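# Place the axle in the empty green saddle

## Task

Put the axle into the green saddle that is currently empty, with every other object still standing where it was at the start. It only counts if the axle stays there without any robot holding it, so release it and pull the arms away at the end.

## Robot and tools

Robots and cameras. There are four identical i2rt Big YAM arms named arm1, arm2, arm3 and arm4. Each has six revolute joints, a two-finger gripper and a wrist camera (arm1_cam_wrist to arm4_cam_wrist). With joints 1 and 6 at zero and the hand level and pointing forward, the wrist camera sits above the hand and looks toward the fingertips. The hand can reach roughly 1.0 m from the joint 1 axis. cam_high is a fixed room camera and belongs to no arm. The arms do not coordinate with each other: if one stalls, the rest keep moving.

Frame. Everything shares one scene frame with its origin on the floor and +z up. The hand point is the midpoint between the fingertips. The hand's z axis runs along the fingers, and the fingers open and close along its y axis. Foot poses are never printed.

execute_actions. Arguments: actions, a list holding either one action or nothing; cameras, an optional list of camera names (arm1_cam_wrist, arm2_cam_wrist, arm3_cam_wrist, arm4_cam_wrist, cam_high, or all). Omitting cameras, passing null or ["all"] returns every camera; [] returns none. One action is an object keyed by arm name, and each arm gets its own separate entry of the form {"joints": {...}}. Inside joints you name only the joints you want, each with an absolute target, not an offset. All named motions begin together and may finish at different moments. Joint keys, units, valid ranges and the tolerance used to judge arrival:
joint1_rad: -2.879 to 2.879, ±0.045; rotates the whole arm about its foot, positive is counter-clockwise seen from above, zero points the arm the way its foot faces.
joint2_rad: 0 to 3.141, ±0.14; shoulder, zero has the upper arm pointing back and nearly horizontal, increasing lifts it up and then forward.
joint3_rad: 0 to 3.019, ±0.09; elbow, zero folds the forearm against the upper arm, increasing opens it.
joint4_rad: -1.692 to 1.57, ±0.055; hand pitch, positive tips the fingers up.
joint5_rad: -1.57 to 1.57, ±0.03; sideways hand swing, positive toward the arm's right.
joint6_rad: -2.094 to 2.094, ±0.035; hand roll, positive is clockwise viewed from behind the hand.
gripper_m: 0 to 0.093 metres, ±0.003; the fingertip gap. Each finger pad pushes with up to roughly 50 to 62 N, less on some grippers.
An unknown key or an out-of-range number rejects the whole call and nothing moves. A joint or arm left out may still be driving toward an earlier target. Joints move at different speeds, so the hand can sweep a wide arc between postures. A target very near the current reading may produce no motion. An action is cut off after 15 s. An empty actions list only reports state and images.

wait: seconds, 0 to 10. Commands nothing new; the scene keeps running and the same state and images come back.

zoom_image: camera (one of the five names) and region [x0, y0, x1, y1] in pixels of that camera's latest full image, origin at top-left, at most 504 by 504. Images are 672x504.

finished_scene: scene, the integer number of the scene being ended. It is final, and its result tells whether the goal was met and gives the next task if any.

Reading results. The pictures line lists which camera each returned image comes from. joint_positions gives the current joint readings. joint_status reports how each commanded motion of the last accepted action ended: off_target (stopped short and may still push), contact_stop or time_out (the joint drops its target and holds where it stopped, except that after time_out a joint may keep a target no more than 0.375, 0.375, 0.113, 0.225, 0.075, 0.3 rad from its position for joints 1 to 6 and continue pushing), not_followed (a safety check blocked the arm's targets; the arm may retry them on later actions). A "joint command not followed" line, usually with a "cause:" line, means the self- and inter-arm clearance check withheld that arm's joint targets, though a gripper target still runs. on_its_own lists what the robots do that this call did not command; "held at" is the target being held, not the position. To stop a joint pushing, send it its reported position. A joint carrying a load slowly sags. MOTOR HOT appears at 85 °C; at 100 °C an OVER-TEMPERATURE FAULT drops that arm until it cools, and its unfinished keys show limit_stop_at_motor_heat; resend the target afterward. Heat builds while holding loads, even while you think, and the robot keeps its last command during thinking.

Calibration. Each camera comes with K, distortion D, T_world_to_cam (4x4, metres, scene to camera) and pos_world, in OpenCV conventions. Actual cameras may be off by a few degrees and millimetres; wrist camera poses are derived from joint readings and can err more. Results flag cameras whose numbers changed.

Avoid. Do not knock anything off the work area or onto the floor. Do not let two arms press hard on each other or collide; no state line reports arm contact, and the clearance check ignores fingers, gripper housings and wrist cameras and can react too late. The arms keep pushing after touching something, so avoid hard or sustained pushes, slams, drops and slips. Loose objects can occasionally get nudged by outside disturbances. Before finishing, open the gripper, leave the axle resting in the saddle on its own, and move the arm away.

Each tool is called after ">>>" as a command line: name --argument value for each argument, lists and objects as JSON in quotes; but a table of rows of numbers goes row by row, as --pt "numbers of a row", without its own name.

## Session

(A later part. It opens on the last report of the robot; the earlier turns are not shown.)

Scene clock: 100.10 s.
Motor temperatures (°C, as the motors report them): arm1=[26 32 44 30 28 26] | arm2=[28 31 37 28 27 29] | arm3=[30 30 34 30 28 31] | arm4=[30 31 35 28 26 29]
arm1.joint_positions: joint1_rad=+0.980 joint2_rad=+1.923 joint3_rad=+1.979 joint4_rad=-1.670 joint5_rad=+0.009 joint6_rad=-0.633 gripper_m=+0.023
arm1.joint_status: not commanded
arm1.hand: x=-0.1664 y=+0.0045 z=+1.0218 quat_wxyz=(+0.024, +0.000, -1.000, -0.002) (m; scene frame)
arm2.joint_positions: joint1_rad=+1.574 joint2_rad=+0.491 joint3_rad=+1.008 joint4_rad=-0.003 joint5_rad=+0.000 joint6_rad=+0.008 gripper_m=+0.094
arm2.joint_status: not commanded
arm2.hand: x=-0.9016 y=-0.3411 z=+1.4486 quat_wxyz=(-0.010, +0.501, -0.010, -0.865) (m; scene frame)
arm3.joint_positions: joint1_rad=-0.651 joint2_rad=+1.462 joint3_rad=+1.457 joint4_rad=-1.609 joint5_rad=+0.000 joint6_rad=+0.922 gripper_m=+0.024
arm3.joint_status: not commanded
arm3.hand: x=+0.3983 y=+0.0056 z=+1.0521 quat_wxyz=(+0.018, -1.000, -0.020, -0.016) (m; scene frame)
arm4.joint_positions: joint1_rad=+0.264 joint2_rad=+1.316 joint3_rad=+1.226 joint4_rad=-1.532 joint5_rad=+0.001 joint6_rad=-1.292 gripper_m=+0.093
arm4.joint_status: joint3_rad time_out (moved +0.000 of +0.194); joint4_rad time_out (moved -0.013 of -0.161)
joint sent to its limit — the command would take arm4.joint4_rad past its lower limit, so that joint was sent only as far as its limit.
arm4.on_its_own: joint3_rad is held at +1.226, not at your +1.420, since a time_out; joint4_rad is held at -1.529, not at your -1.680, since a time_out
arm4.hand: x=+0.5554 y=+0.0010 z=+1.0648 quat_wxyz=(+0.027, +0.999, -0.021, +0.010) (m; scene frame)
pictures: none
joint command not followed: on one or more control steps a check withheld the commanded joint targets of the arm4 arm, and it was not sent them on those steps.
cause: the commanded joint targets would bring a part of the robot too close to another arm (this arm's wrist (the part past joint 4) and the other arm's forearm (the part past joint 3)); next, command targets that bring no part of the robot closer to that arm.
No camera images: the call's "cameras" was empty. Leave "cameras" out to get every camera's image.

>>> execute_actions --actions '[{"arm4":{"joints":{"joint1_rad":0.03,"joint2_rad":1.29,"joint6_rad":-1.53}}}]' --cameras '[]'

>>> execute_actions --actions '[{"arm4":{"joints":{"joint3_rad":1.40,"joint4_rad":-1.66}}}]' --cameras '[]'

>>> execute_actions --actions '[{"arm4":{"joints":{"joint6_rad":1.61}}}]' --cameras '["arm4_cam_wrist","cam_high"]'

Scene clock: 104.73 s.
Motor temperatures (°C, as the motors report them): arm1=[26 32 44 30 28 26] | arm2=[28 31 37 28 27 29] | arm3=[30 30 36 30 28 31] | arm4=[30 31 35 28 26 29]
arm1.joint_positions: joint1_rad=+0.980 joint2_rad=+1.923 joint3_rad=+1.979 joint4_rad=-1.670 joint5_rad=+0.009 joint6_rad=-0.633 gripper_m=+0.023
arm1.joint_status: not commanded
arm1.hand: x=-0.1664 y=+0.0045 z=+1.0218 quat_wxyz=(+0.024, +0.000, -1.000, -0.002) (m; scene frame)
arm2.joint_positions: joint1_rad=+1.574 joint2_rad=+0.491 joint3_rad=+1.008 joint4_rad=-0.003 joint5_rad=+0.000 joint6_rad=+0.008 gripper_m=+0.094
arm2.joint_status: not commanded
arm2.hand: x=-0.9016 y=-0.3411 z=+1.4486 quat_wxyz=(-0.010, +0.501, -0.010, -0.865) (m; scene frame)
arm3.joint_positions: joint1_rad=-0.651 joint2_rad=+1.462 joint3_rad=+1.457 joint4_rad=-1.609 joint5_rad=+0.000 joint6_rad=+0.922 gripper_m=+0.024
arm3.joint_status: not commanded
arm3.hand: x=+0.3983 y=+0.0056 z=+1.0521 quat_wxyz=(+0.018, -1.000, -0.020, -0.016) (m; scene frame)
arm4.joint_positions: joint1_rad=+0.023 joint2_rad=+1.316 joint3_rad=+1.226 joint4_rad=-1.532 joint5_rad=+0.001 joint6_rad=-1.522 gripper_m=+0.093
arm4.joint_status: all done
arm4.on_its_own: joint3_rad is held at +1.226, not at your +1.420, since a time_out; joint4_rad is held at -1.529, not at your -1.680, since a time_out
arm4.hand: x=+0.6413 y=+0.0108 z=+1.0652 quat_wxyz=(+0.028, +0.999, -0.027, +0.004) (m; scene frame)
pictures: none
No camera images: the call's "cameras" was empty. Leave "cameras" out to get every camera's image.

Scene clock: 105.67 s.
Motor temperatures (°C, as the motors report them): arm1=[26 32 44 30 28 26] | arm2=[28 31 37 28 27 29] | arm3=[30 30 36 30 28 31] | arm4=[30 31 35 28 26 29]
arm1.joint_positions: joint1_rad=+0.980 joint2_rad=+1.923 joint3_rad=+1.979 joint4_rad=-1.670 joint5_rad=+0.009 joint6_rad=-0.633 gripper_m=+0.023
arm1.joint_status: not commanded
arm1.hand: x=-0.1664 y=+0.0045 z=+1.0218 quat_wxyz=(+0.024, +0.000, -1.000, -0.002) (m; scene frame)
arm2.joint_positions: joint1_rad=+1.574 joint2_rad=+0.491 joint3_rad=+1.008 joint4_rad=-0.003 joint5_rad=+0.000 joint6_rad=+0.008 gripper_m=+0.094
arm2.joint_status: not commanded
arm2.hand: x=-0.9016 y=-0.3411 z=+1.4486 quat_wxyz=(-0.010, +0.501, -0.010, -0.865) (m; scene frame)
arm3.joint_positions: joint1_rad=-0.651 joint2_rad=+1.462 joint3_rad=+1.457 joint4_rad=-1.609 joint5_rad=+0.000 joint6_rad=+0.922 gripper_m=+0.024
arm3.joint_status: not commanded
arm3.hand: x=+0.3983 y=+0.0056 z=+1.0521 quat_wxyz=(+0.018, -1.000, -0.020, -0.016) (m; scene frame)
arm4.joint_positions: joint1_rad=+0.023 joint2_rad=+1.302 joint3_rad=+1.350 joint4_rad=-1.650 joint5_rad=+0.001 joint6_rad=-1.523 gripper_m=+0.093
arm4.joint_status: all done
arm4.hand: x=+0.6410 y=+0.0118 z=+1.1170 quat_wxyz=(+0.018, +0.999, -0.027, +0.004) (m; scene frame)
pictures: none
No camera images: the call's "cameras" was empty. Leave "cameras" out to get every camera's image.

Scene clock: 108.43 s.
Motor temperatures (°C, as the motors report them): arm1=[26 32 44 30 28 26] | arm2=[28 31 37 28 27 29] | arm3=[30 30 36 30 28 31] | arm4=[30 31 36 28 26 29]
arm1.joint_positions: joint1_rad=+0.980 joint2_rad=+1.923 joint3_rad=+1.979 joint4_rad=-1.670 joint5_rad=+0.009 joint6_rad=-0.633 gripper_m=+0.023
arm1.joint_status: not commanded
arm1.hand: x=-0.1664 y=+0.0045 z=+1.0218 quat_wxyz=(+0.024, +0.000, -1.000, -0.002) (m; scene frame)
arm2.joint_positions: joint1_rad=+1.574 joint2_rad=+0.491 joint3_rad=+1.008 joint4_rad=-0.003 joint5_rad=+0.000 joint6_rad=+0.008 gripper_m=+0.094
arm2.joint_status: not commanded
arm2.hand: x=-0.9016 y=-0.3411 z=+1.4486 quat_wxyz=(-0.010, +0.501, -0.010, -0.865) (m; scene frame)
arm3.joint_positions: joint1_rad=-0.651 joint2_rad=+1.462 joint3_rad=+1.457 joint4_rad=-1.609 joint5_rad=+0.000 joint6_rad=+0.922 gripper_m=+0.024
arm3.joint_status: not commanded
arm3.hand: x=+0.3983 y=+0.0056 z=+1.0521 quat_wxyz=(+0.018, -1.000, -0.020, -0.016) (m; scene frame)
arm4.joint_positions: joint1_rad=+0.023 joint2_rad=+1.302 joint3_rad=+1.350 joint4_rad=-1.650 joint5_rad=+0.001 joint6_rad=+1.602 gripper_m=+0.093
arm4.joint_status: all done
arm4.hand: x=+0.6410 y=+0.0118 z=+1.1170 quat_wxyz=(-0.003, -0.018, -1.000, +0.018) (m; scene frame)
pictures: arm4_cam_wrist, cam_high
camera_calibration (this result's frames):
arm4_cam_wrist: T_world_to_cam=[[-0.0508277, -0.99757, 0.047647, -0.00603953], [-0.803235, 0.0691842, 0.591631, -0.142042], [-0.59349, -0.00820047, -0.804799, 1.40294], [0, 0, 0, 1]] pos_world=[0.718231, 0.015307, 1.21341]
Images, in order (width x height): arm4_cam_wrist 672x504, cam_high 672x504.

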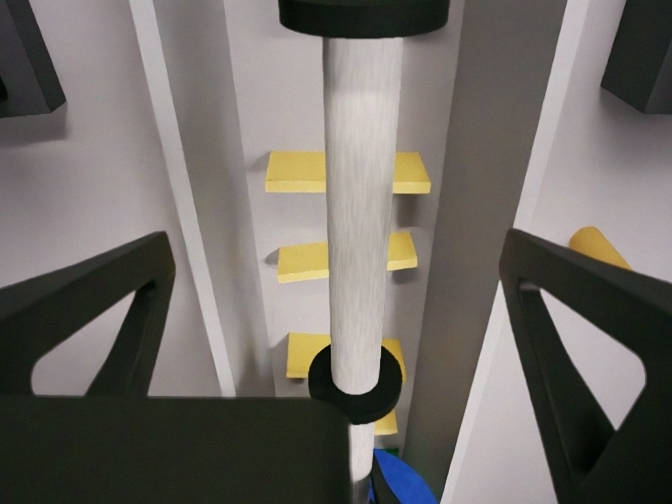

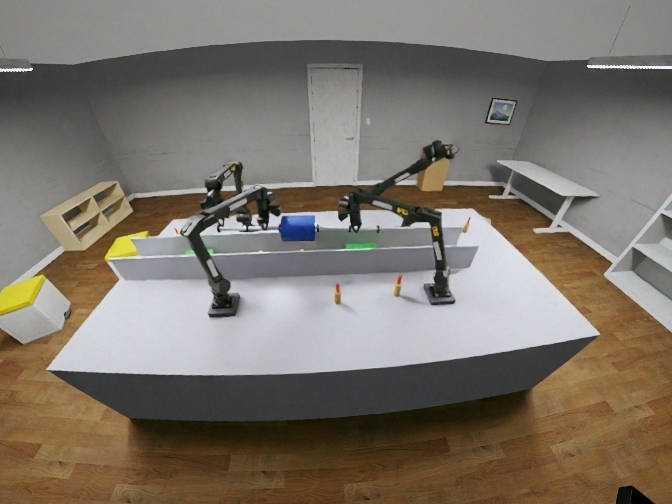

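>>> execute_actions --actions '[{"arm4":{"joints":{"joint3_rad":1.205,"joint4_rad":-1.49}}}]' --cameras '[]'

>>> execute_actions --actions '[{"arm4":{"joints":{"gripper_m":0}}}]' --cameras '["arm4_cam_wrist"]'

Scene clock: 111.63 s.
Motor temperatures (°C, as the motors report them): arm1=[26 33 45 30 28 26] | arm2=[28 31 37 28 27 29] | arm3=[30 30 37 30 28 31] | arm4=[30 31 36 28 26 29]
arm1.joint_positions: joint1_rad=+0.980 joint2_rad=+1.923 joint3_rad=+1.979 joint4_rad=-1.670 joint5_rad=+0.009 joint6_rad=-0.633 gripper_m=+0.023
arm1.joint_status: not commanded
arm1.hand: x=-0.1664 y=+0.0045 z=+1.0218 quat_wxyz=(+0.024, +0.000, -1.000, -0.002) (m; scene frame)
arm2.joint_positions: joint1_rad=+1.574 joint2_rad=+0.491 joint3_rad=+1.008 joint4_rad=-0.003 joint5_rad=+0.000 joint6_rad=+0.008 gripper_m=+0.094
arm2.joint_status: not commanded
arm2.hand: x=-0.9016 y=-0.3411 z=+1.4486 quat_wxyz=(-0.010, +0.501, -0.010, -0.865) (m; scene frame)
arm3.joint_positions: joint1_rad=-0.651 joint2_rad=+1.462 joint3_rad=+1.457 joint4_rad=-1.609 joint5_rad=+0.000 joint6_rad=+0.922 gripper_m=+0.024
arm3.joint_status: not commanded
arm3.hand: x=+0.3983 y=+0.0056 z=+1.0521 quat_wxyz=(+0.018, -1.000, -0.020, -0.016) (m; scene frame)
arm4.joint_positions: joint1_rad=+0.023 joint2_rad=+1.298 joint3_rad=+1.207 joint4_rad=-1.502 joint5_rad=+0.001 joint6_rad=+1.602 gripper_m=+0.093
arm4.joint_status: all done
arm4.hand: x=+0.6413 y=+0.0111 z=+1.0639 quat_wxyz=(-0.003, -0.018, -1.000, +0.013) (m; scene frame)
pictures: none
No camera images: the call's "cameras" was empty. Leave "cameras" out to get every camera's image.

Scene clock: 112.33 s.
Motor temperatures (°C, as the motors report them): arm1=[26 33 45 30 28 26] | arm2=[28 31 37 28 27 29] | arm3=[30 30 37 30 28 31] | arm4=[30 31 36 28 26 29]
arm1.joint_positions: joint1_rad=+0.978 joint2_rad=+1.923 joint3_rad=+1.979 joint4_rad=-1.671 joint5_rad=+0.011 joint6_rad=-0.641 gripper_m=+0.023
arm1.joint_status: not commanded
arm1.hand: x=-0.1675 y=+0.0033 z=+1.0218 quat_wxyz=(+0.025, +0.003, -1.000, -0.002) (m; scene frame)
arm2.joint_positions: joint1_rad=+1.574 joint2_rad=+0.491 joint3_rad=+1.008 joint4_rad=-0.003 joint5_rad=+0.000 joint6_rad=+0.008 gripper_m=+0.094
arm2.joint_status: not commanded
arm2.hand: x=-0.9016 y=-0.3411 z=+1.4486 quat_wxyz=(-0.010, +0.501, -0.010, -0.865) (m; scene frame)
arm3.joint_positions: joint1_rad=-0.657 joint2_rad=+1.463 joint3_rad=+1.457 joint4_rad=-1.622 joint5_rad=+0.006 joint6_rad=+0.920 gripper_m=+0.024
arm3.joint_status: not commanded
arm3.hand: x=+0.3973 y=+0.0099 z=+1.0518 quat_wxyz=(+0.026, -0.999, -0.018, -0.017) (m; scene frame)
arm4.joint_positions: joint1_rad=+0.025 joint2_rad=+1.297 joint3_rad=+1.203 joint4_rad=-1.510 joint5_rad=+0.000 joint6_rad=+1.602 gripper_m=+0.023
arm4.joint_status: gripper_m off_target (ended at +0.023, target +0.000)
arm4.hand: x=+0.6403 y=+0.0080 z=+1.0628 quat_wxyz=(-0.003, -0.017, -1.000, +0.019) (m; scene frame)
pictures: arm4_cam_wrist
camera_calibration (this result's frames):
arm4_cam_wrist: T_world_to_cam=[[-0.0489193, -0.997589, 0.0492312, -0.0101757], [-0.802685, 0.068599, 0.592445, -0.111563], [-0.594394, -0.0105351, -0.804105, 1.35874], [0, 0, 0, 1]] pos_world=[0.717577, 0.0118164, 1.15916]
Images, in order (width x height): arm4_cam_wrist 672x504.

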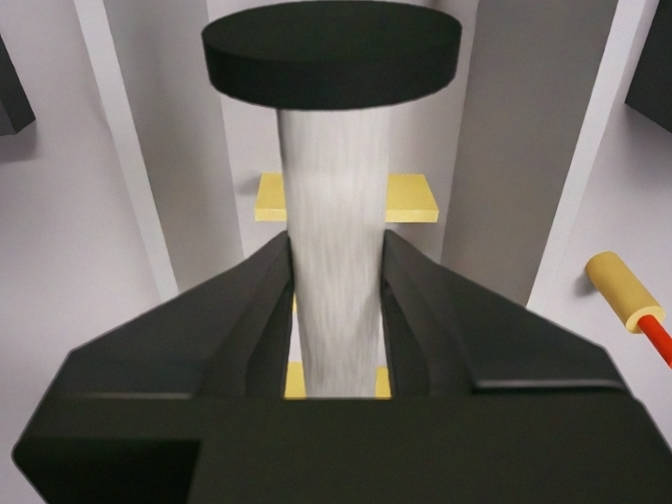

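>>> execute_actions --actions '[{"arm3":{"joints":{"gripper_m":0.093}},"arm4":{"joints":{"joint3_rad":1.25}}}]' --cameras '[]'

>>> execute_actions --actions '[{"arm3":{"joints":{"joint3_rad":1.85,"joint4_rad":-1.69}}}]' --cameras '[]'

>>> execute_actions --actions '[{"arm3":{"joints":{"joint1_rad":-1.10,"joint2_rad":1.94,"joint3_rad":2.37,"joint6_rad":0.47}}}]' --cameras '[]'

>>> execute_actions --actions '[{"arm3":{"joints":{"joint2_rad":2.30,"joint3_rad":2.63}}}]' --cameras '["arm3_cam_wrist","cam_high"]'

Scene clock: 123.90 s.
Motor temperatures (°C, as the motors report them): arm1=[26 33 46 30 28 26] | arm2=[28 31 37 28 27 29] | arm3=[30 30 39 30 28 31] | arm4=[30 31 36 28 26 29]
arm1.joint_positions: joint1_rad=+0.978 joint2_rad=+1.923 joint3_rad=+1.979 joint4_rad=-1.671 joint5_rad=+0.010 joint6_rad=-0.642 gripper_m=+0.023
arm1.joint_status: not commanded
arm1.hand: x=-0.1674 y=+0.0035 z=+1.0218 quat_wxyz=(+0.025, +0.003, -1.000, -0.003) (m; scene frame)
arm2.joint_positions: joint1_rad=+1.574 joint2_rad=+0.491 joint3_rad=+1.008 joint4_rad=-0.003 joint5_rad=+0.000 joint6_rad=+0.008 gripper_m=+0.094
arm2.joint_status: not commanded
arm2.hand: x=-0.9016 y=-0.3411 z=+1.4486 quat_wxyz=(-0.010, +0.501, -0.010, -0.865) (m; scene frame)
arm3.joint_positions: joint1_rad=-0.657 joint2_rad=+1.460 joint3_rad=+1.484 joint4_rad=-1.610 joint5_rad=+0.004 joint6_rad=+0.920 gripper_m=+0.093
arm3.joint_status: all done
arm3.hand: x=+0.3924 y=+0.0025 z=+1.0629 quat_wxyz=(+0.008, -1.000, -0.018, -0.006) (m; scene frame)
arm4.joint_positions: joint1_rad=+0.025 joint2_rad=+1.299 joint3_rad=+1.203 joint4_rad=-1.505 joint5_rad=+0.001 joint6_rad=+1.602 gripper_m=+0.023
arm4.joint_status: all done
arm4.hand: x=+0.6403 y=+0.0093 z=+1.0623 quat_wxyz=(-0.003, -0.017, -1.000, +0.017) (m; scene frame)
pictures: none
No camera images: the call's "cameras" was empty. Leave "cameras" out to get every camera's image.

Scene clock: 124.97 s.
Motor temperatures (°C, as the motors report them): arm1=[26 33 46 30 28 26] | arm2=[28 31 37 28 27 29] | arm3=[30 30 39 30 28 31] | arm4=[30 31 36 28 26 29]
arm1.joint_positions: joint1_rad=+0.978 joint2_rad=+1.923 joint3_rad=+1.979 joint4_rad=-1.671 joint5_rad=+0.010 joint6_rad=-0.642 gripper_m=+0.023
arm1.joint_status: not commanded
arm1.hand: x=-0.1674 y=+0.0035 z=+1.0218 quat_wxyz=(+0.025, +0.003, -1.000, -0.003) (m; scene frame)
arm2.joint_positions: joint1_rad=+1.574 joint2_rad=+0.491 joint3_rad=+1.008 joint4_rad=-0.003 joint5_rad=+0.000 joint6_rad=+0.008 gripper_m=+0.094
arm2.joint_status: not commanded
arm2.hand: x=-0.9016 y=-0.3411 z=+1.4486 quat_wxyz=(-0.010, +0.501, -0.010, -0.865) (m; scene frame)
arm3.joint_positions: joint1_rad=-0.657 joint2_rad=+1.441 joint3_rad=+1.812 joint4_rad=-1.681 joint5_rad=+0.003 joint6_rad=+0.920 gripper_m=+0.093
arm3.joint_status: all done
arm3.hand: x=+0.3721 y=-0.0257 z=+1.2009 quat_wxyz=(-0.103, -0.992, -0.018, +0.076) (m; scene frame)
arm4.joint_positions: joint1_rad=+0.025 joint2_rad=+1.299 joint3_rad=+1.203 joint4_rad=-1.505 joint5_rad=+0.001 joint6_rad=+1.602 gripper_m=+0.023
arm4.joint_status: not commanded
arm4.hand: x=+0.6403 y=+0.0093 z=+1.0623 quat_wxyz=(-0.003, -0.017, -1.000, +0.017) (m; scene frame)
pictures: none
No camera images: the call's "cameras" was empty. Leave "cameras" out to get every camera's image.

Scene clock: 126.57 s.
Motor temperatures (°C, as the motors report them): arm1=[26 33 46 30 28 26] | arm2=[28 31 37 28 27 29] | arm3=[30 31 39 30 28 31] | arm4=[30 31 36 28 26 29]
arm1.joint_positions: joint1_rad=+0.978 joint2_rad=+1.923 joint3_rad=+1.979 joint4_rad=-1.671 joint5_rad=+0.010 joint6_rad=-0.642 gripper_m=+0.023
arm1.joint_status: not commanded
arm1.hand: x=-0.1674 y=+0.0035 z=+1.0218 quat_wxyz=(+0.025, +0.003, -1.000, -0.003) (m; scene frame)
arm2.joint_positions: joint1_rad=+1.574 joint2_rad=+0.491 joint3_rad=+1.008 joint4_rad=-0.003 joint5_rad=+0.000 joint6_rad=+0.008 gripper_m=+0.094
arm2.joint_status: not commanded
arm2.hand: x=-0.9016 y=-0.3411 z=+1.4486 quat_wxyz=(-0.010, +0.501, -0.010, -0.865) (m; scene frame)
arm3.joint_positions: joint1_rad=-1.107 joint2_rad=+1.963 joint3_rad=+2.324 joint4_rad=-1.688 joint5_rad=+0.000 joint6_rad=+0.483 gripper_m=+0.093
arm3.joint_status: all done
arm3.hand: x=+0.0730 y=+0.0362 z=+1.1343 quat_wxyz=(-0.057, -0.993, -0.012, +0.104) (m; scene frame)
arm4.joint_positions: joint1_rad=+0.025 joint2_rad=+1.299 joint3_rad=+1.203 joint4_rad=-1.505 joint5_rad=+0.001 joint6_rad=+1.602 gripper_m=+0.023
arm4.joint_status: not commanded
arm4.hand: x=+0.6403 y=+0.0093 z=+1.0623 quat_wxyz=(-0.003, -0.017, -1.000, +0.017) (m; scene frame)
pictures: none
No camera images: the call's "cameras" was empty. Leave "cameras" out to get every camera's image.

Scene clock: 127.87 s.
Motor temperatures (°C, as the motors report them): arm1=[26 33 46 30 28 26] | arm2=[28 31 37 28 27 29] | arm3=[30 31 39 30 28 31] | arm4=[30 31 36 28 26 29]
arm1.joint_positions: joint1_rad=+0.978 joint2_rad=+1.923 joint3_rad=+1.979 joint4_rad=-1.671 joint5_rad=+0.010 joint6_rad=-0.642 gripper_m=+0.023
arm1.joint_status: not commanded
arm1.hand: x=-0.1674 y=+0.0035 z=+1.0218 quat_wxyz=(+0.025, +0.003, -1.000, -0.003) (m; scene frame)
arm2.joint_positions: joint1_rad=+1.574 joint2_rad=+0.491 joint3_rad=+1.008 joint4_rad=-0.003 joint5_rad=+0.000 joint6_rad=+0.008 gripper_m=+0.094
arm2.joint_status: not commanded
arm2.hand: x=-0.9016 y=-0.3411 z=+1.4486 quat_wxyz=(-0.010, +0.501, -0.010, -0.865) (m; scene frame)
arm3.joint_positions: joint1_rad=-1.107 joint2_rad=+2.155 joint3_rad=+2.542 joint4_rad=-1.686 joint5_rad=+0.000 joint6_rad=+0.482 gripper_m=+0.093
arm3.joint_status: joint2_rad not_followed (moved +0.192 of +0.337); joint3_rad not_followed (moved +0.218 of +0.306)
arm3.hand: x=+0.0199 y=+0.0067 z=+1.0991 quat_wxyz=(-0.063, -0.991, -0.012, +0.116) (m; scene frame)
arm4.joint_positions: joint1_rad=+0.025 joint2_rad=+1.299 joint3_rad=+1.203 joint4_rad=-1.505 joint5_rad=+0.001 joint6_rad=+1.602 gripper_m=+0.023
arm4.joint_status: not commanded
arm4.hand: x=+0.6403 y=+0.0093 z=+1.0623 quat_wxyz=(-0.003, -0.017, -1.000, +0.017) (m; scene frame)
pictures: arm3_cam_wrist, cam_high
joint command not followed: on one or more control steps a check withheld the commanded joint targets of the arm3 arm, and it was not sent them on those steps. On the call's last step the targets were still withheld.
cause: the commanded joint targets would bring a part of the robot too close to another arm (this arm's wrist (the part past joint 4) and the other arm's wrist (the part past joint 4)); next, command targets that bring no part of the robot closer to that arm.
camera_calibration (this result's frames):
arm3_cam_wrist: T_world_to_cam=[[-0.0366549, 0.992478, -0.116811, 0.120053], [0.912484, 0.0809007, 0.401033, -0.460256], [0.407466, -0.0918884, -0.908586, 1.11579], [0, 0, 0, 1]] pos_world=[-0.0302701, 0.0206133, 1.21239]
Images, in order (width x height): arm3_cam_wrist 672x504, cam_high 672x504.

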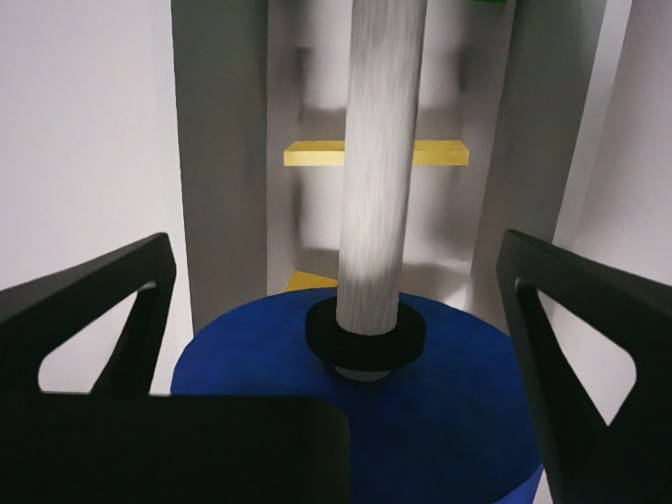

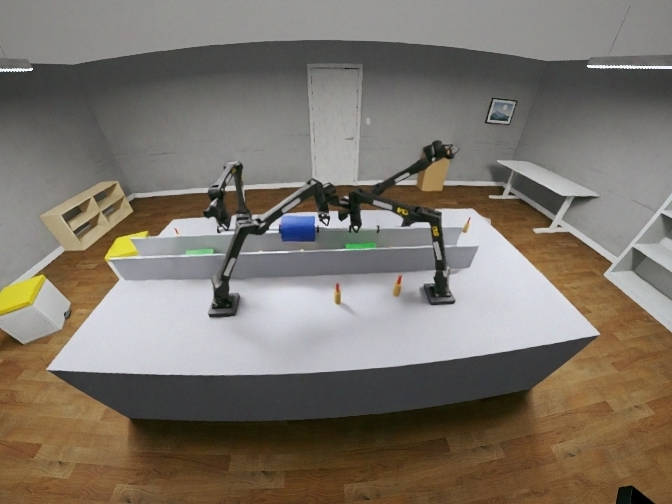

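>>> execute_actions --actions '[{"arm3":{"joints":{"joint2_rad":2.14,"joint3_rad":2.40,"joint4_rad":-1.66}}}]' --cameras '["arm3_cam_wrist"]'

Scene clock: 130.67 s.
Motor temperatures (°C, as the motors report them): arm1=[26 33 46 30 28 26] | arm2=[28 31 38 28 27 29] | arm3=[30 31 38 30 28 31] | arm4=[30 31 37 28 26 29]
arm1.joint_positions: joint1_rad=+0.976 joint2_rad=+1.929 joint3_rad=+1.979 joint4_rad=-1.674 joint5_rad=+0.008 joint6_rad=-0.646 gripper_m=+0.023
arm1.joint_status: not commanded
arm1.hand: x=-0.1682 y=+0.0027 z=+1.0186 quat_wxyz=(+0.028, +0.004, -1.000, -0.006) (m; scene frame)
arm2.joint_positions: joint1_rad=+1.574 joint2_rad=+0.491 joint3_rad=+1.008 joint4_rad=-0.003 joint5_rad=+0.000 joint6_rad=+0.008 gripper_m=+0.094
arm2.joint_status: not commanded
arm2.hand: x=-0.9016 y=-0.3411 z=+1.4486 quat_wxyz=(-0.010, +0.501, -0.010, -0.865) (m; scene frame)
arm3.joint_positions: joint1_rad=-1.103 joint2_rad=+2.144 joint3_rad=+2.394 joint4_rad=-1.674 joint5_rad=+0.003 joint6_rad=+0.482 gripper_m=+0.093
arm3.joint_status: all done
arm3.hand: x=+0.0357 y=+0.0133 z=+1.0465 quat_wxyz=(-0.033, -0.997, -0.014, +0.063) (m; scene frame)
arm4.joint_positions: joint1_rad=+0.027 joint2_rad=+1.299 joint3_rad=+1.203 joint4_rad=-1.504 joint5_rad=+0.001 joint6_rad=+1.602 gripper_m=+0.023
arm4.joint_status: not commanded
arm4.hand: x=+0.6395 y=+0.0096 z=+1.0623 quat_wxyz=(-0.003, -0.016, -1.000, +0.017) (m; scene frame)
pictures: arm3_cam_wrist
joint command not followed: on one or more control steps a check withheld the commanded joint targets of the arm3 arm, and it was not sent them on those steps.
cause: the commanded joint targets would bring a part of the robot too close to another arm (this arm's wrist (the part past joint 4) and the other arm's wrist (the part past joint 4)); next, command targets that bring no part of the robot closer to that arm.
camera_calibration (this result's frames):
arm3_cam_wrist: T_world_to_cam=[[-0.0306489, 0.997869, -0.0576108, 0.0457057], [0.86406, 0.055425, 0.500329, -0.555995], [0.502456, -0.0344447, -0.863917, 1.0113], [0, 0, 0, 1]] pos_world=[-0.0263223, 0.0200418, 1.1545]
Images, in order (width x height): arm3_cam_wrist 672x504.

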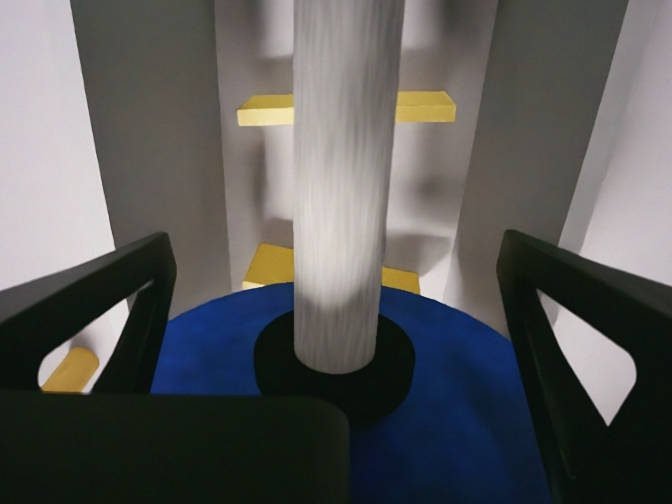

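>>> execute_actions --actions '[{"arm3":{"joints":{"joint3_rad":2.35,"joint4_rad":-1.53}}}]' --cameras '[]'

>>> execute_actions --actions '[{"arm3":{"joints":{"gripper_m":0}}}]' --cameras '["arm3_cam_wrist"]'

Scene clock: 133.93 s.
Motor temperatures (°C, as the motors report them): arm1=[26 33 46 30 28 26] | arm2=[28 31 38 28 27 29] | arm3=[30 32 38 30 28 31] | arm4=[30 31 37 28 26 29]
arm1.joint_positions: joint1_rad=+0.962 joint2_rad=+1.929 joint3_rad=+1.979 joint4_rad=-1.674 joint5_rad=+0.007 joint6_rad=-0.664 gripper_m=+0.023
arm1.joint_status: not commanded
arm1.hand: x=-0.1728 y=-0.0034 z=+1.0185 quat_wxyz=(+0.027, +0.006, -1.000, -0.007) (m; scene frame)
arm2.joint_positions: joint1_rad=+1.574 joint2_rad=+0.491 joint3_rad=+1.008 joint4_rad=-0.003 joint5_rad=+0.000 joint6_rad=+0.008 gripper_m=+0.094
arm2.joint_status: not commanded
arm2.hand: x=-0.9016 y=-0.3411 z=+1.4486 quat_wxyz=(-0.010, +0.501, -0.010, -0.865) (m; scene frame)
arm3.joint_positions: joint1_rad=-1.100 joint2_rad=+2.129 joint3_rad=+2.347 joint4_rad=-1.569 joint5_rad=+0.003 joint6_rad=+0.482 gripper_m=+0.093
arm3.joint_status: all done
arm3.hand: x=+0.0229 y=+0.0033 z=+1.0416 quat_wxyz=(-0.050, -0.994, -0.016, +0.094) (m; scene frame)
arm4.joint_positions: joint1_rad=+0.036 joint2_rad=+1.299 joint3_rad=+1.203 joint4_rad=-1.504 joint5_rad=-0.008 joint6_rad=+1.602 gripper_m=+0.023
arm4.joint_status: not commanded
arm4.hand: x=+0.6349 y=+0.0095 z=+1.0622 quat_wxyz=(+0.001, -0.012, -1.000, +0.017) (m; scene frame)
pictures: none
No camera images: the call's "cameras" was empty. Leave "cameras" out to get every camera's image.

Scene clock: 134.63 s.
Motor temperatures (°C, as the motors report them): arm1=[26 33 46 30 28 26] | arm2=[28 31 38 28 27 29] | arm3=[30 32 38 30 28 31] | arm4=[30 31 37 28 26 29]
arm1.joint_positions: joint1_rad=+0.960 joint2_rad=+1.929 joint3_rad=+1.979 joint4_rad=-1.670 joint5_rad=+0.016 joint6_rad=-0.673 gripper_m=+0.023
arm1.joint_status: not commanded
arm1.hand: x=-0.1736 y=-0.0064 z=+1.0185 quat_wxyz=(+0.028, +0.010, -1.000, -0.002) (m; scene frame)
arm2.joint_positions: joint1_rad=+1.574 joint2_rad=+0.491 joint3_rad=+1.008 joint4_rad=-0.003 joint5_rad=+0.000 joint6_rad=+0.008 gripper_m=+0.094
arm2.joint_status: not commanded
arm2.hand: x=-0.9016 y=-0.3411 z=+1.4486 quat_wxyz=(-0.010, +0.501, -0.010, -0.865) (m; scene frame)
arm3.joint_positions: joint1_rad=-1.100 joint2_rad=+2.128 joint3_rad=+2.343 joint4_rad=-1.569 joint5_rad=+0.016 joint6_rad=+0.478 gripper_m=+0.023
arm3.joint_status: gripper_m off_target (ended at +0.023, target +0.000)
arm3.hand: x=+0.0221 y=+0.0061 z=+1.0407 quat_wxyz=(-0.044, -0.994, -0.016, +0.096) (m; scene frame)
arm4.joint_positions: joint1_rad=+0.037 joint2_rad=+1.299 joint3_rad=+1.203 joint4_rad=-1.504 joint5_rad=-0.010 joint6_rad=+1.602 gripper_m=+0.023
arm4.joint_status: not commanded
arm4.hand: x=+0.6341 y=+0.0095 z=+1.0622 quat_wxyz=(+0.002, -0.011, -1.000, +0.017) (m; scene frame)
pictures: arm3_cam_wrist
camera_calibration (this result's frames):
arm3_cam_wrist: T_world_to_cam=[[-0.039262, 0.996208, -0.0776461, 0.0732139], [0.895503, 0.0695553, 0.439588, -0.478482], [0.443321, -0.0522732, -0.894837, 1.04643], [0, 0, 0, 1]] pos_world=[-0.0325502, 0.0150451, 1.15241]
Images, in order (width x height): arm3_cam_wrist 672x504.

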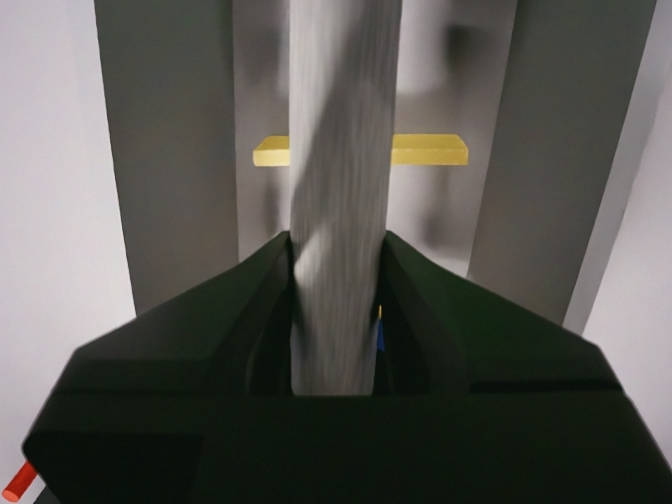

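>>> execute_actions --actions '[{"arm1":{"joints":{"gripper_m":0.093}},"arm3":{"joints":{"joint2_rad":2.10,"joint3_rad":2.45}}}]' --cameras '[]'

>>> execute_actions --actions '[{"arm1":{"joints":{"joint2_rad":1.7,"joint3_rad":2.1}}}]' --cameras '[]'

>>> execute_actions --actions '[{"arm1":{"joints":{"joint1_rad":0.0,"joint2_rad":0.5,"joint3_rad":1.2,"joint4_rad":-1.2}},"arm3":{"joints":{"joint1_rad":-0.865,"joint2_rad":1.66,"joint3_rad":1.83,"joint4_rad":-1.6,"joint6_rad":0.71}},"arm4":{"joints":{"joint1_rad":-0.62,"joint2_rad":1.47,"joint3_rad":1.435,"joint4_rad":-1.54,"joint6_rad":0.94}}}]' --cameras '["cam_high"]'

Scene clock: 142.20 s.
Motor temperatures (°C, as the motors report them): arm1=[26 34 47 30 28 26] | arm2=[28 31 38 28 27 29] | arm3=[30 33 38 30 28 31] | arm4=[30 31 38 28 27 29]
arm1.joint_positions: joint1_rad=+0.958 joint2_rad=+1.926 joint3_rad=+1.984 joint4_rad=-1.673 joint5_rad=+0.014 joint6_rad=-0.640 gripper_m=+0.093
arm1.joint_status: all done
arm1.hand: x=-0.1740 y=-0.0070 z=+1.0227 quat_wxyz=(+0.025, -0.007, -1.000, +0.000) (m; scene frame)
arm2.joint_positions: joint1_rad=+1.574 joint2_rad=+0.491 joint3_rad=+1.008 joint4_rad=-0.003 joint5_rad=+0.000 joint6_rad=+0.008 gripper_m=+0.094
arm2.joint_status: not commanded
arm2.hand: x=-0.9016 y=-0.3411 z=+1.4486 quat_wxyz=(-0.010, +0.501, -0.010, -0.865) (m; scene frame)
arm3.joint_positions: joint1_rad=-1.097 joint2_rad=+2.128 joint3_rad=+2.357 joint4_rad=-1.568 joint5_rad=+0.008 joint6_rad=+0.480 gripper_m=+0.023
arm3.joint_status: joint3_rad time_out (moved +0.014 of +0.107); the others done
arm3.on_its_own: joint3_rad reads +2.357 and still pushes toward +2.450 since a time_out
arm3.hand: x=+0.0219 y=+0.0012 z=+1.0463 quat_wxyz=(-0.051, -0.993, -0.018, +0.101) (m; scene frame)
arm4.joint_positions: joint1_rad=+0.037 joint2_rad=+1.299 joint3_rad=+1.203 joint4_rad=-1.503 joint5_rad=-0.009 joint6_rad=+1.597 gripper_m=+0.023
arm4.joint_status: not commanded
arm4.hand: x=+0.6344 y=+0.0097 z=+1.0622 quat_wxyz=(+0.001, -0.008, -1.000, +0.016) (m; scene frame)
pictures: none
No camera images: the call's "cameras" was empty. Leave "cameras" out to get every camera's image.

not run: a stop came earlier in this reply.

not run: a stop came earlier in this reply.

>>> execute_actions --actions '[{"arm1":{"joints":{"joint2_rad":1.7,"joint3_rad":2.1}}}]' --cameras '[]'

>>> execute_actions --actions '[{"arm1":{"joints":{"joint1_rad":0.0,"joint2_rad":0.5,"joint3_rad":1.2,"joint4_rad":-1.2}},"arm3":{"joints":{"joint1_rad":-0.865,"joint2_rad":1.66,"joint3_rad":1.83,"joint4_rad":-1.6,"joint6_rad":0.71}},"arm4":{"joints":{"joint1_rad":-0.62,"joint2_rad":1.47,"joint3_rad":1.435,"joint4_rad":-1.54,"joint6_rad":0.94}}}]' --cameras '["cam_high"]'

Scene clock: 146.90 s.
Motor temperatures (°C, as the motors report them): arm1=[26 34 46 30 28 26] | arm2=[28 31 38 28 27 29] | arm3=[30 34 39 30 28 31] | arm4=[30 31 38 28 27 29]
arm1.joint_positions: joint1_rad=+0.976 joint2_rad=+1.690 joint3_rad=+2.097 joint4_rad=-1.667 joint5_rad=+0.003 joint6_rad=-0.640 gripper_m=+0.093
arm1.joint_status: all done
arm1.hand: x=-0.1872 y=+0.0216 z=+1.1989 quat_wxyz=(-0.120, +0.002, -0.988, +0.100) (m; scene frame)
arm2.joint_positions: joint1_rad=+1.574 joint2_rad=+0.491 joint3_rad=+1.008 joint4_rad=-0.003 joint5_rad=+0.000 joint6_rad=+0.008 gripper_m=+0.094
arm2.joint_status: not commanded
arm2.hand: x=-0.9016 y=-0.3411 z=+1.4486 quat_wxyz=(-0.010, +0.501, -0.010, -0.865) (m; scene frame)
arm3.joint_positions: joint1_rad=-1.091 joint2_rad=+2.183 joint3_rad=+2.366 joint4_rad=-1.568 joint5_rad=-0.006 joint6_rad=+0.480 gripper_m=+0.023
arm3.joint_status: not commanded
arm3.hand: x=+0.0185 y=-0.0080 z=+1.0121 quat_wxyz=(-0.046, -0.996, -0.021, +0.077) (m; scene frame)
arm4.joint_positions: joint1_rad=+0.050 joint2_rad=+1.299 joint3_rad=+1.203 joint4_rad=-1.503 joint5_rad=-0.015 joint6_rad=+1.594 gripper_m=+0.023
arm4.joint_status: not commanded
arm4.hand: x=+0.6288 y=+0.0096 z=+1.0622 quat_wxyz=(+0.005, -0.001, -1.000, +0.017) (m; scene frame)
pictures: none
No camera images: the call's "cameras" was empty. Leave "cameras" out to get every camera's image.

Scene clock: 148.57 s.
Motor temperatures (°C, as the motors report them): arm1=[26 33 46 30 28 26] | arm2=[28 31 38 28 27 29] | arm3=[30 34 39 30 28 31] | arm4=[30 31 39 28 27 29]
arm1.joint_positions: joint1_rad=+0.004 joint2_rad=+0.506 joint3_rad=+1.208 joint4_rad=-1.214 joint5_rad=+0.003 joint6_rad=-0.640 gripper_m=+0.093
arm1.joint_status: all done
arm1.hand: x=-0.6461 y=+0.1277 z=+1.2854 quat_wxyz=(-0.217, -0.399, -0.761, +0.463) (m; scene frame)
arm2.joint_positions: joint1_rad=+1.574 joint2_rad=+0.491 joint3_rad=+1.008 joint4_rad=-0.003 joint5_rad=+0.000 joint6_rad=+0.008 gripper_m=+0.094
arm2.joint_status: not commanded
arm2.hand: x=-0.9016 y=-0.3411 z=+1.4486 quat_wxyz=(-0.010, +0.501, -0.010, -0.865) (m; scene frame)
arm3.joint_positions: joint1_rad=-0.836 joint2_rad=+1.721 joint3_rad=+1.775 joint4_rad=-1.621 joint5_rad=-0.015 joint6_rad=+0.742 gripper_m=+0.023
arm3.joint_status: all done
arm3.hand: x=+0.2636 y=-0.0221 z=+1.0545 quat_wxyz=(-0.006, -1.000, -0.018, -0.006) (m; scene frame)
arm4.joint_positions: joint1_rad=-0.602 joint2_rad=+1.480 joint3_rad=+1.357 joint4_rad=-1.545 joint5_rad=-0.020 joint6_rad=+0.951 gripper_m=+0.023
arm4.joint_status: all done
arm4.hand: x=+0.8784 y=-0.0157 z=+1.0546 quat_wxyz=(+0.034, -0.006, -0.999, +0.036) (m; scene frame)
pictures: cam_high
Images, in order (width x height): cam_high 672x504.

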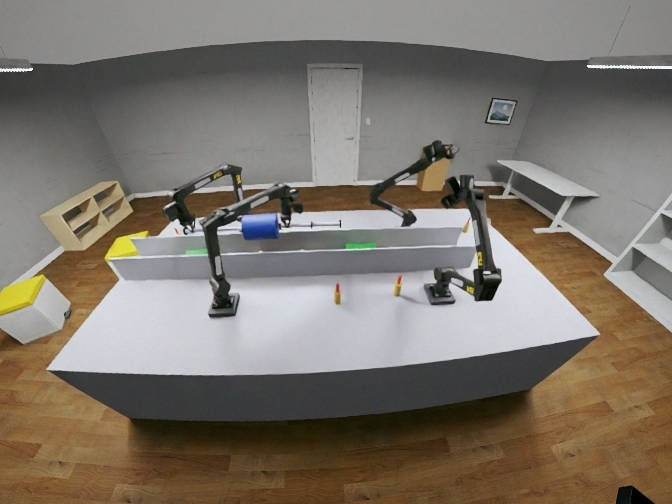

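>>> execute_actions --actions '[{"arm3":{"joints":{"joint1_rad":-0.44,"joint2_rad":1.31,"joint3_rad":1.478,"joint4_rad":-1.65,"joint6_rad":1.14}},"arm4":{"joints":{"joint1_rad":-0.94,"joint2_rad":1.958,"joint3_rad":2.017,"joint4_rad":-1.58,"joint6_rad":0.62}}}]' --cameras '["arm3_cam_wrist","arm4_cam_wrist"]'

Scene clock: 153.90 s.
Motor temperatures (°C, as the motors report them): arm1=[26 32 43 30 28 26] | arm2=[28 31 38 28 27 29] | arm3=[30 34 39 30 29 31] | arm4=[30 31 40 28 27 29]
arm1.joint_positions: joint1_rad=+0.004 joint2_rad=+0.506 joint3_rad=+1.208 joint4_rad=-1.214 joint5_rad=+0.003 joint6_rad=-0.640 gripper_m=+0.093
arm1.joint_status: not commanded
arm1.hand: x=-0.6461 y=+0.1277 z=+1.2854 quat_wxyz=(-0.217, -0.399, -0.761, +0.463) (m; scene frame)
arm2.joint_positions: joint1_rad=+1.574 joint2_rad=+0.491 joint3_rad=+1.008 joint4_rad=-0.003 joint5_rad=+0.000 joint6_rad=+0.008 gripper_m=+0.094
arm2.joint_status: not commanded
arm2.hand: x=-0.9016 y=-0.3411 z=+1.4486 quat_wxyz=(-0.010, +0.501, -0.010, -0.865) (m; scene frame)
arm3.joint_positions: joint1_rad=-0.403 joint2_rad=+1.351 joint3_rad=+1.420 joint4_rad=-1.660 joint5_rad=-0.017 joint6_rad=+1.146 gripper_m=+0.023
arm3.joint_status: all done
arm3.hand: x=+0.5060 y=-0.0086 z=+1.0813 quat_wxyz=(+0.007, -0.999, -0.032, -0.014) (m; scene frame)
arm4.joint_positions: joint1_rad=-0.914 joint2_rad=+1.988 joint3_rad=+1.928 joint4_rad=-1.604 joint5_rad=-0.018 joint6_rad=+0.627 gripper_m=+0.023
arm4.joint_status: all done
arm4.hand: x=+1.1193 y=+0.0032 z=+1.0152 quat_wxyz=(+0.040, +0.000, -0.999, +0.022) (m; scene frame)
pictures: arm3_cam_wrist, arm4_cam_wrist
camera_calibration (this result's frames):
arm3_cam_wrist: T_world_to_cam=[[-0.0641548, 0.997765, 0.018662, 0.0184455], [0.77629, 0.0381454, 0.629221, -1.07373], [0.627103, 0.0548547, -0.777003, 0.648003], [0, 0, 0, 1]] pos_world=[0.428341, -0.0129926, 1.17877]
arm4_cam_wrist: T_world_to_cam=[[-0.0111882, -0.998307, 0.0570789, -0.0393984], [-0.749779, 0.0461432, 0.660077, 0.173704], [-0.661593, -0.0354115, -0.749026, 1.62452], [0, 0, 0, 1]] pos_world=[1.20457, 0.0101796, 1.1044]
Images, in order (width x height): arm3_cam_wrist 672x504, arm4_cam_wrist 672x504.

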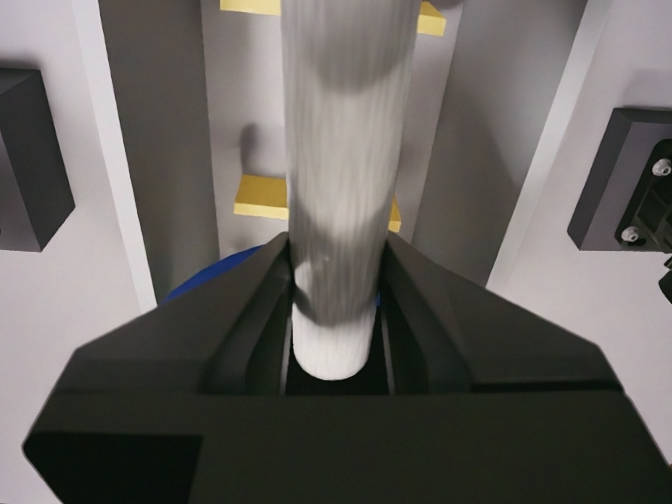

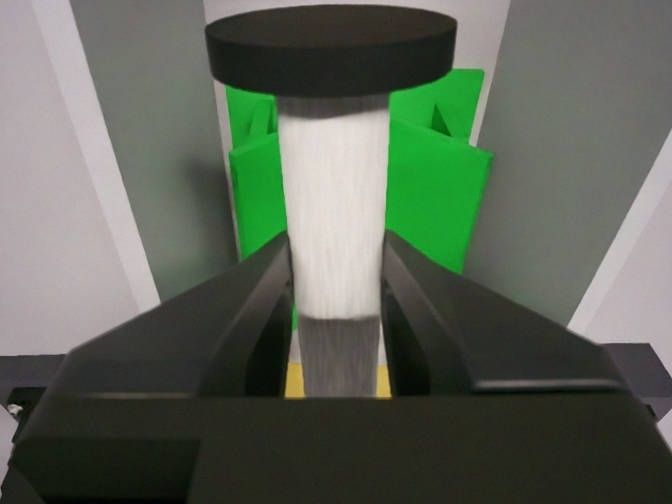

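>>> execute_actions --actions '[{"arm3":{"joints":{"joint1_rad":0.27,"joint2_rad":1.254,"joint3_rad":1.294,"joint4_rad":-1.58,"joint6_rad":1.85}},"arm4":{"joints":{"joint1_rad":-1.11,"joint2_rad":2.44,"joint3_rad":2.69,"joint4_rad":-1.55,"joint6_rad":0.45}}}]' --cameras '["arm3_cam_wrist","cam_high"]'

Scene clock: 162.57 s.
Motor temperatures (°C, as the motors report them): arm1=[26 31 41 30 28 26] | arm2=[28 31 38 28 27 29] | arm3=[30 33 40 30 29 31] | arm4=[30 32 42 28 27 29]
arm1.joint_positions: joint1_rad=+0.004 joint2_rad=+0.506 joint3_rad=+1.208 joint4_rad=-1.214 joint5_rad=+0.003 joint6_rad=-0.640 gripper_m=+0.093
arm1.joint_status: not commanded
arm1.hand: x=-0.6461 y=+0.1277 z=+1.2854 quat_wxyz=(-0.217, -0.399, -0.761, +0.463) (m; scene frame)
arm2.joint_positions: joint1_rad=+1.574 joint2_rad=+0.491 joint3_rad=+1.008 joint4_rad=-0.003 joint5_rad=+0.000 joint6_rad=+0.008 gripper_m=+0.094
arm2.joint_status: not commanded
arm2.hand: x=-0.9016 y=-0.3411 z=+1.4486 quat_wxyz=(-0.010, +0.501, -0.010, -0.865) (m; scene frame)
arm3.joint_positions: joint1_rad=+0.248 joint2_rad=+1.322 joint3_rad=+1.241 joint4_rad=-1.570 joint5_rad=+0.008 joint6_rad=+1.867 gripper_m=+0.023
arm3.joint_status: all done
arm3.hand: x=+0.7389 y=+0.0085 z=+1.0258 quat_wxyz=(+0.037, -0.999, +0.002, +0.013) (m; scene frame)
arm4.joint_positions: joint1_rad=-1.113 joint2_rad=+2.495 joint3_rad=+2.621 joint4_rad=-1.552 joint5_rad=+0.001 joint6_rad=+0.481 gripper_m=+0.023
arm4.joint_status: all done
arm4.hand: x=+1.3481 y=-0.0250 z=+0.9442 quat_wxyz=(-0.068, -0.025, -0.997, -0.029) (m; scene frame)
pictures: arm3_cam_wrist, cam_high
camera_calibration (this result's frames):
arm3_cam_wrist: T_world_to_cam=[[0.00597997, 0.996701, 0.0809426, -0.0983108], [0.810324, -0.05226, 0.583647, -1.19779], [0.585951, 0.0620996, -0.807963, 0.519968], [0, 0, 0, 1]] pos_world=[0.666511, 0.00310012, 1.12716]
Images, in order (width x height): arm3_cam_wrist 672x504, cam_high 672x504.

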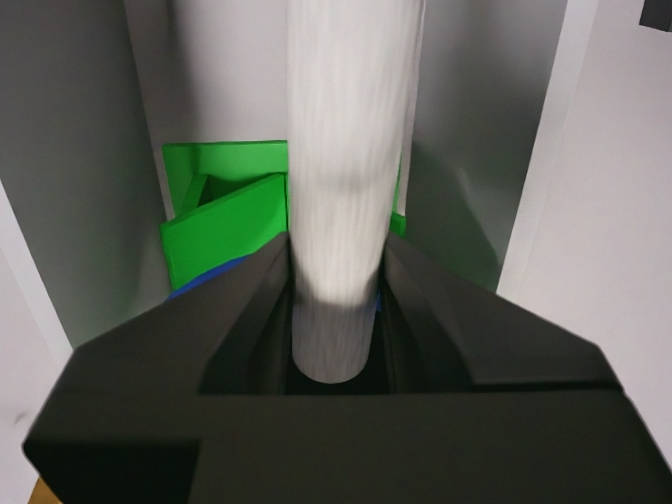

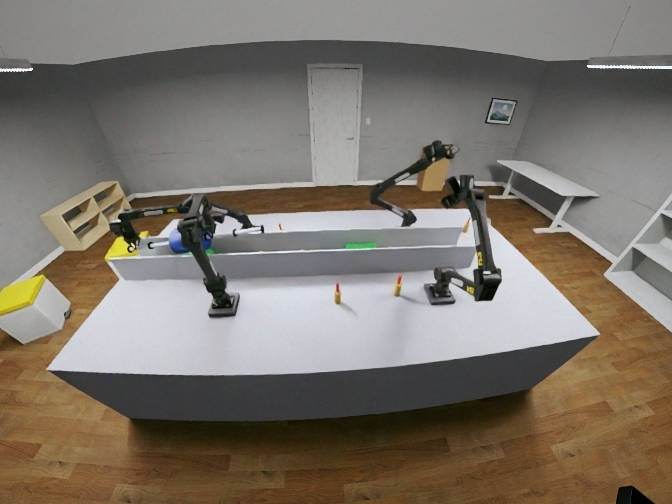

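>>> execute_actions --actions '[{"arm3":{"joints":{"joint1_rad":0.40,"joint2_rad":1.29,"joint3_rad":1.16,"joint4_rad":-1.42,"joint6_rad":2.0}},"arm4":{"joints":{"joint1_rad":-1.11,"joint2_rad":2.54,"joint3_rad":2.76,"joint4_rad":-1.42,"joint6_rad":0.45}}}]' --cameras '["arm3_cam_wrist","arm4_cam_wrist"]'

Scene clock: 169.20 s.
Motor temperatures (°C, as the motors report them): arm1=[26 31 40 30 28 26] | arm2=[28 30 38 28 27 29] | arm3=[30 33 40 30 29 31] | arm4=[30 34 42 28 27 29]
arm1.joint_positions: joint1_rad=+0.004 joint2_rad=+0.506 joint3_rad=+1.208 joint4_rad=-1.214 joint5_rad=+0.003 joint6_rad=-0.640 gripper_m=+0.093
arm1.joint_status: not commanded
arm1.hand: x=-0.6461 y=+0.1277 z=+1.2854 quat_wxyz=(-0.217, -0.399, -0.761, +0.463) (m; scene frame)
arm2.joint_positions: joint1_rad=+1.574 joint2_rad=+0.491 joint3_rad=+1.008 joint4_rad=-0.003 joint5_rad=+0.000 joint6_rad=+0.008 gripper_m=+0.094
arm2.joint_status: not commanded
arm2.hand: x=-0.9016 y=-0.3411 z=+1.4486 quat_wxyz=(-0.010, +0.501, -0.010, -0.865) (m; scene frame)
arm3.joint_positions: joint1_rad=+0.364 joint2_rad=+1.333 joint3_rad=+1.122 joint4_rad=-1.425 joint5_rad=+0.018 joint6_rad=+1.993 gripper_m=+0.023
arm3.joint_status: all done
arm3.hand: x=+0.7767 y=+0.0213 z=+0.9766 quat_wxyz=(+0.027, -0.999, +0.007, +0.018) (m; scene frame)
arm4.joint_positions: joint1_rad=-1.118 joint2_rad=+2.550 joint3_rad=+2.687 joint4_rad=-1.423 joint5_rad=+0.008 joint6_rad=+0.481 gripper_m=+0.023
arm4.joint_status: all done
arm4.hand: x=+1.3887 y=-0.0129 z=+0.9361 quat_wxyz=(-0.132, -0.028, -0.989, -0.056) (m; scene frame)
pictures: arm3_cam_wrist, arm4_cam_wrist
camera_calibration (this result's frames):
arm3_cam_wrist: T_world_to_cam=[[0.0165684, 0.998067, 0.0598947, -0.0949903], [0.816643, -0.048071, 0.575138, -1.19581], [0.576905, 0.0393834, -0.815861, 0.472513], [0, 0, 0, 1]] pos_world=[0.70553, 0.0187136, 1.07895]
arm4_cam_wrist: T_world_to_cam=[[-0.0580818, -0.9921, -0.111197, 0.17475], [-0.928815, 0.0128704, 0.37032, 0.948107], [-0.365963, 0.124791, -0.922225, 1.4966], [0, 0, 0, 1]] pos_world=[1.43847, -0.0255954, 1.04853]
Images, in order (width x height): arm3_cam_wrist 672x504, arm4_cam_wrist 672x504.

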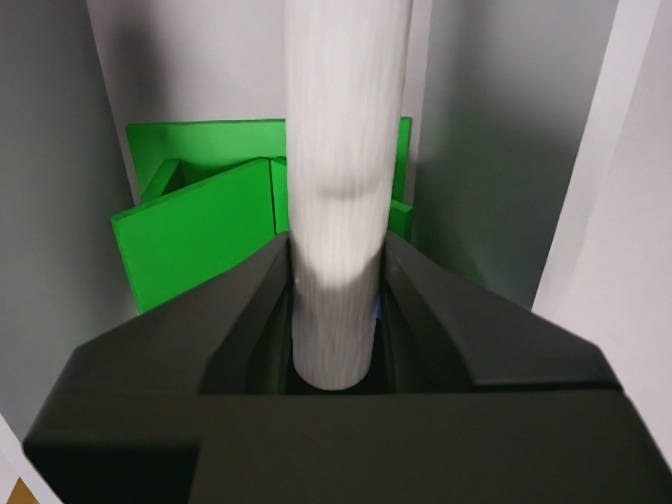

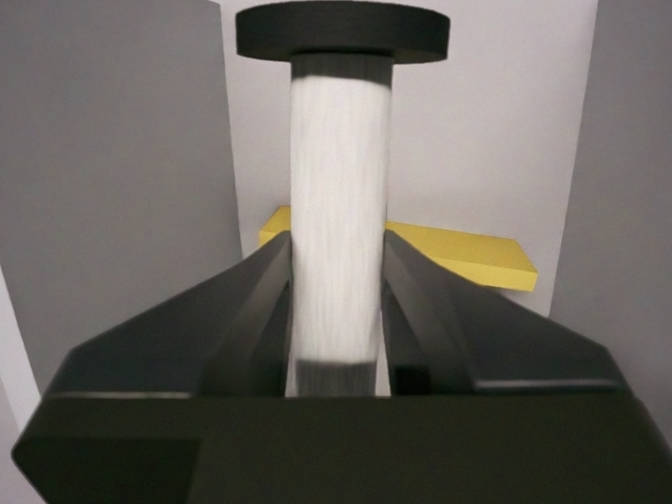

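>>> execute_actions --actions '[{"arm3":{"joints":{"joint1_rad":0.38,"joint2_rad":1.45,"joint3_rad":1.09,"joint4_rad":-1.19,"joint6_rad":1.98}},"arm4":{"joints":{"joint2_rad":2.62,"joint4_rad":-1.36}}}]' --cameras '["cam_high"]'

Scene clock: 172.77 s.
Motor temperatures (°C, as the motors report them): arm1=[26 30 39 30 28 26] | arm2=[28 30 38 28 27 29] | arm3=[30 32 39 30 29 31] | arm4=[30 34 42 28 27 29]
arm1.joint_positions: joint1_rad=+0.004 joint2_rad=+0.506 joint3_rad=+1.208 joint4_rad=-1.214 joint5_rad=+0.003 joint6_rad=-0.640 gripper_m=+0.093
arm1.joint_status: not commanded
arm1.hand: x=-0.6461 y=+0.1277 z=+1.2854 quat_wxyz=(-0.217, -0.399, -0.761, +0.463) (m; scene frame)
arm2.joint_positions: joint1_rad=+1.574 joint2_rad=+0.491 joint3_rad=+1.008 joint4_rad=-0.003 joint5_rad=+0.000 joint6_rad=+0.008 gripper_m=+0.094
arm2.joint_status: not commanded
arm2.hand: x=-0.9016 y=-0.3411 z=+1.4486 quat_wxyz=(-0.010, +0.501, -0.010, -0.865) (m; scene frame)
arm3.joint_positions: joint1_rad=+0.363 joint2_rad=+1.501 joint3_rad=+1.050 joint4_rad=-1.197 joint5_rad=+0.010 joint6_rad=+1.972 gripper_m=+0.023
arm3.joint_status: all done
arm3.hand: x=+0.7904 y=-0.0076 z=+0.8888 quat_wxyz=(+0.034, -0.999, -0.002, +0.017) (m; scene frame)
arm4.joint_positions: joint1_rad=-1.134 joint2_rad=+2.622 joint3_rad=+2.691 joint4_rad=-1.366 joint5_rad=+0.014 joint6_rad=+0.445 gripper_m=+0.023
arm4.joint_status: all done
arm4.hand: x=+1.4040 y=-0.0213 z=+0.8841 quat_wxyz=(-0.130, -0.018, -0.990, -0.048) (m; scene frame)
pictures: cam_high
Images, in order (width x height): cam_high 672x504.

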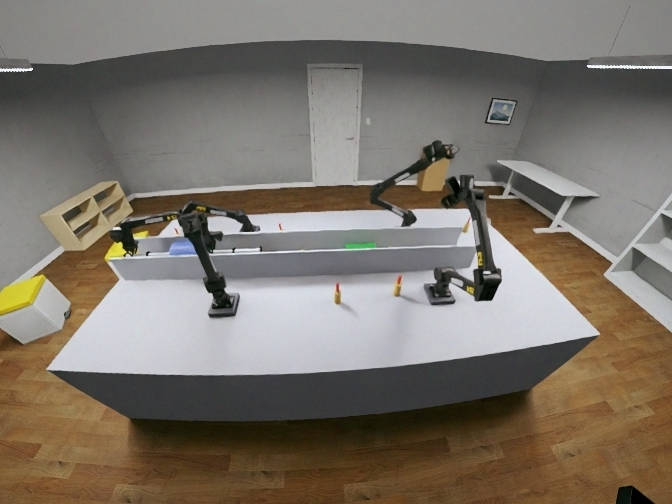

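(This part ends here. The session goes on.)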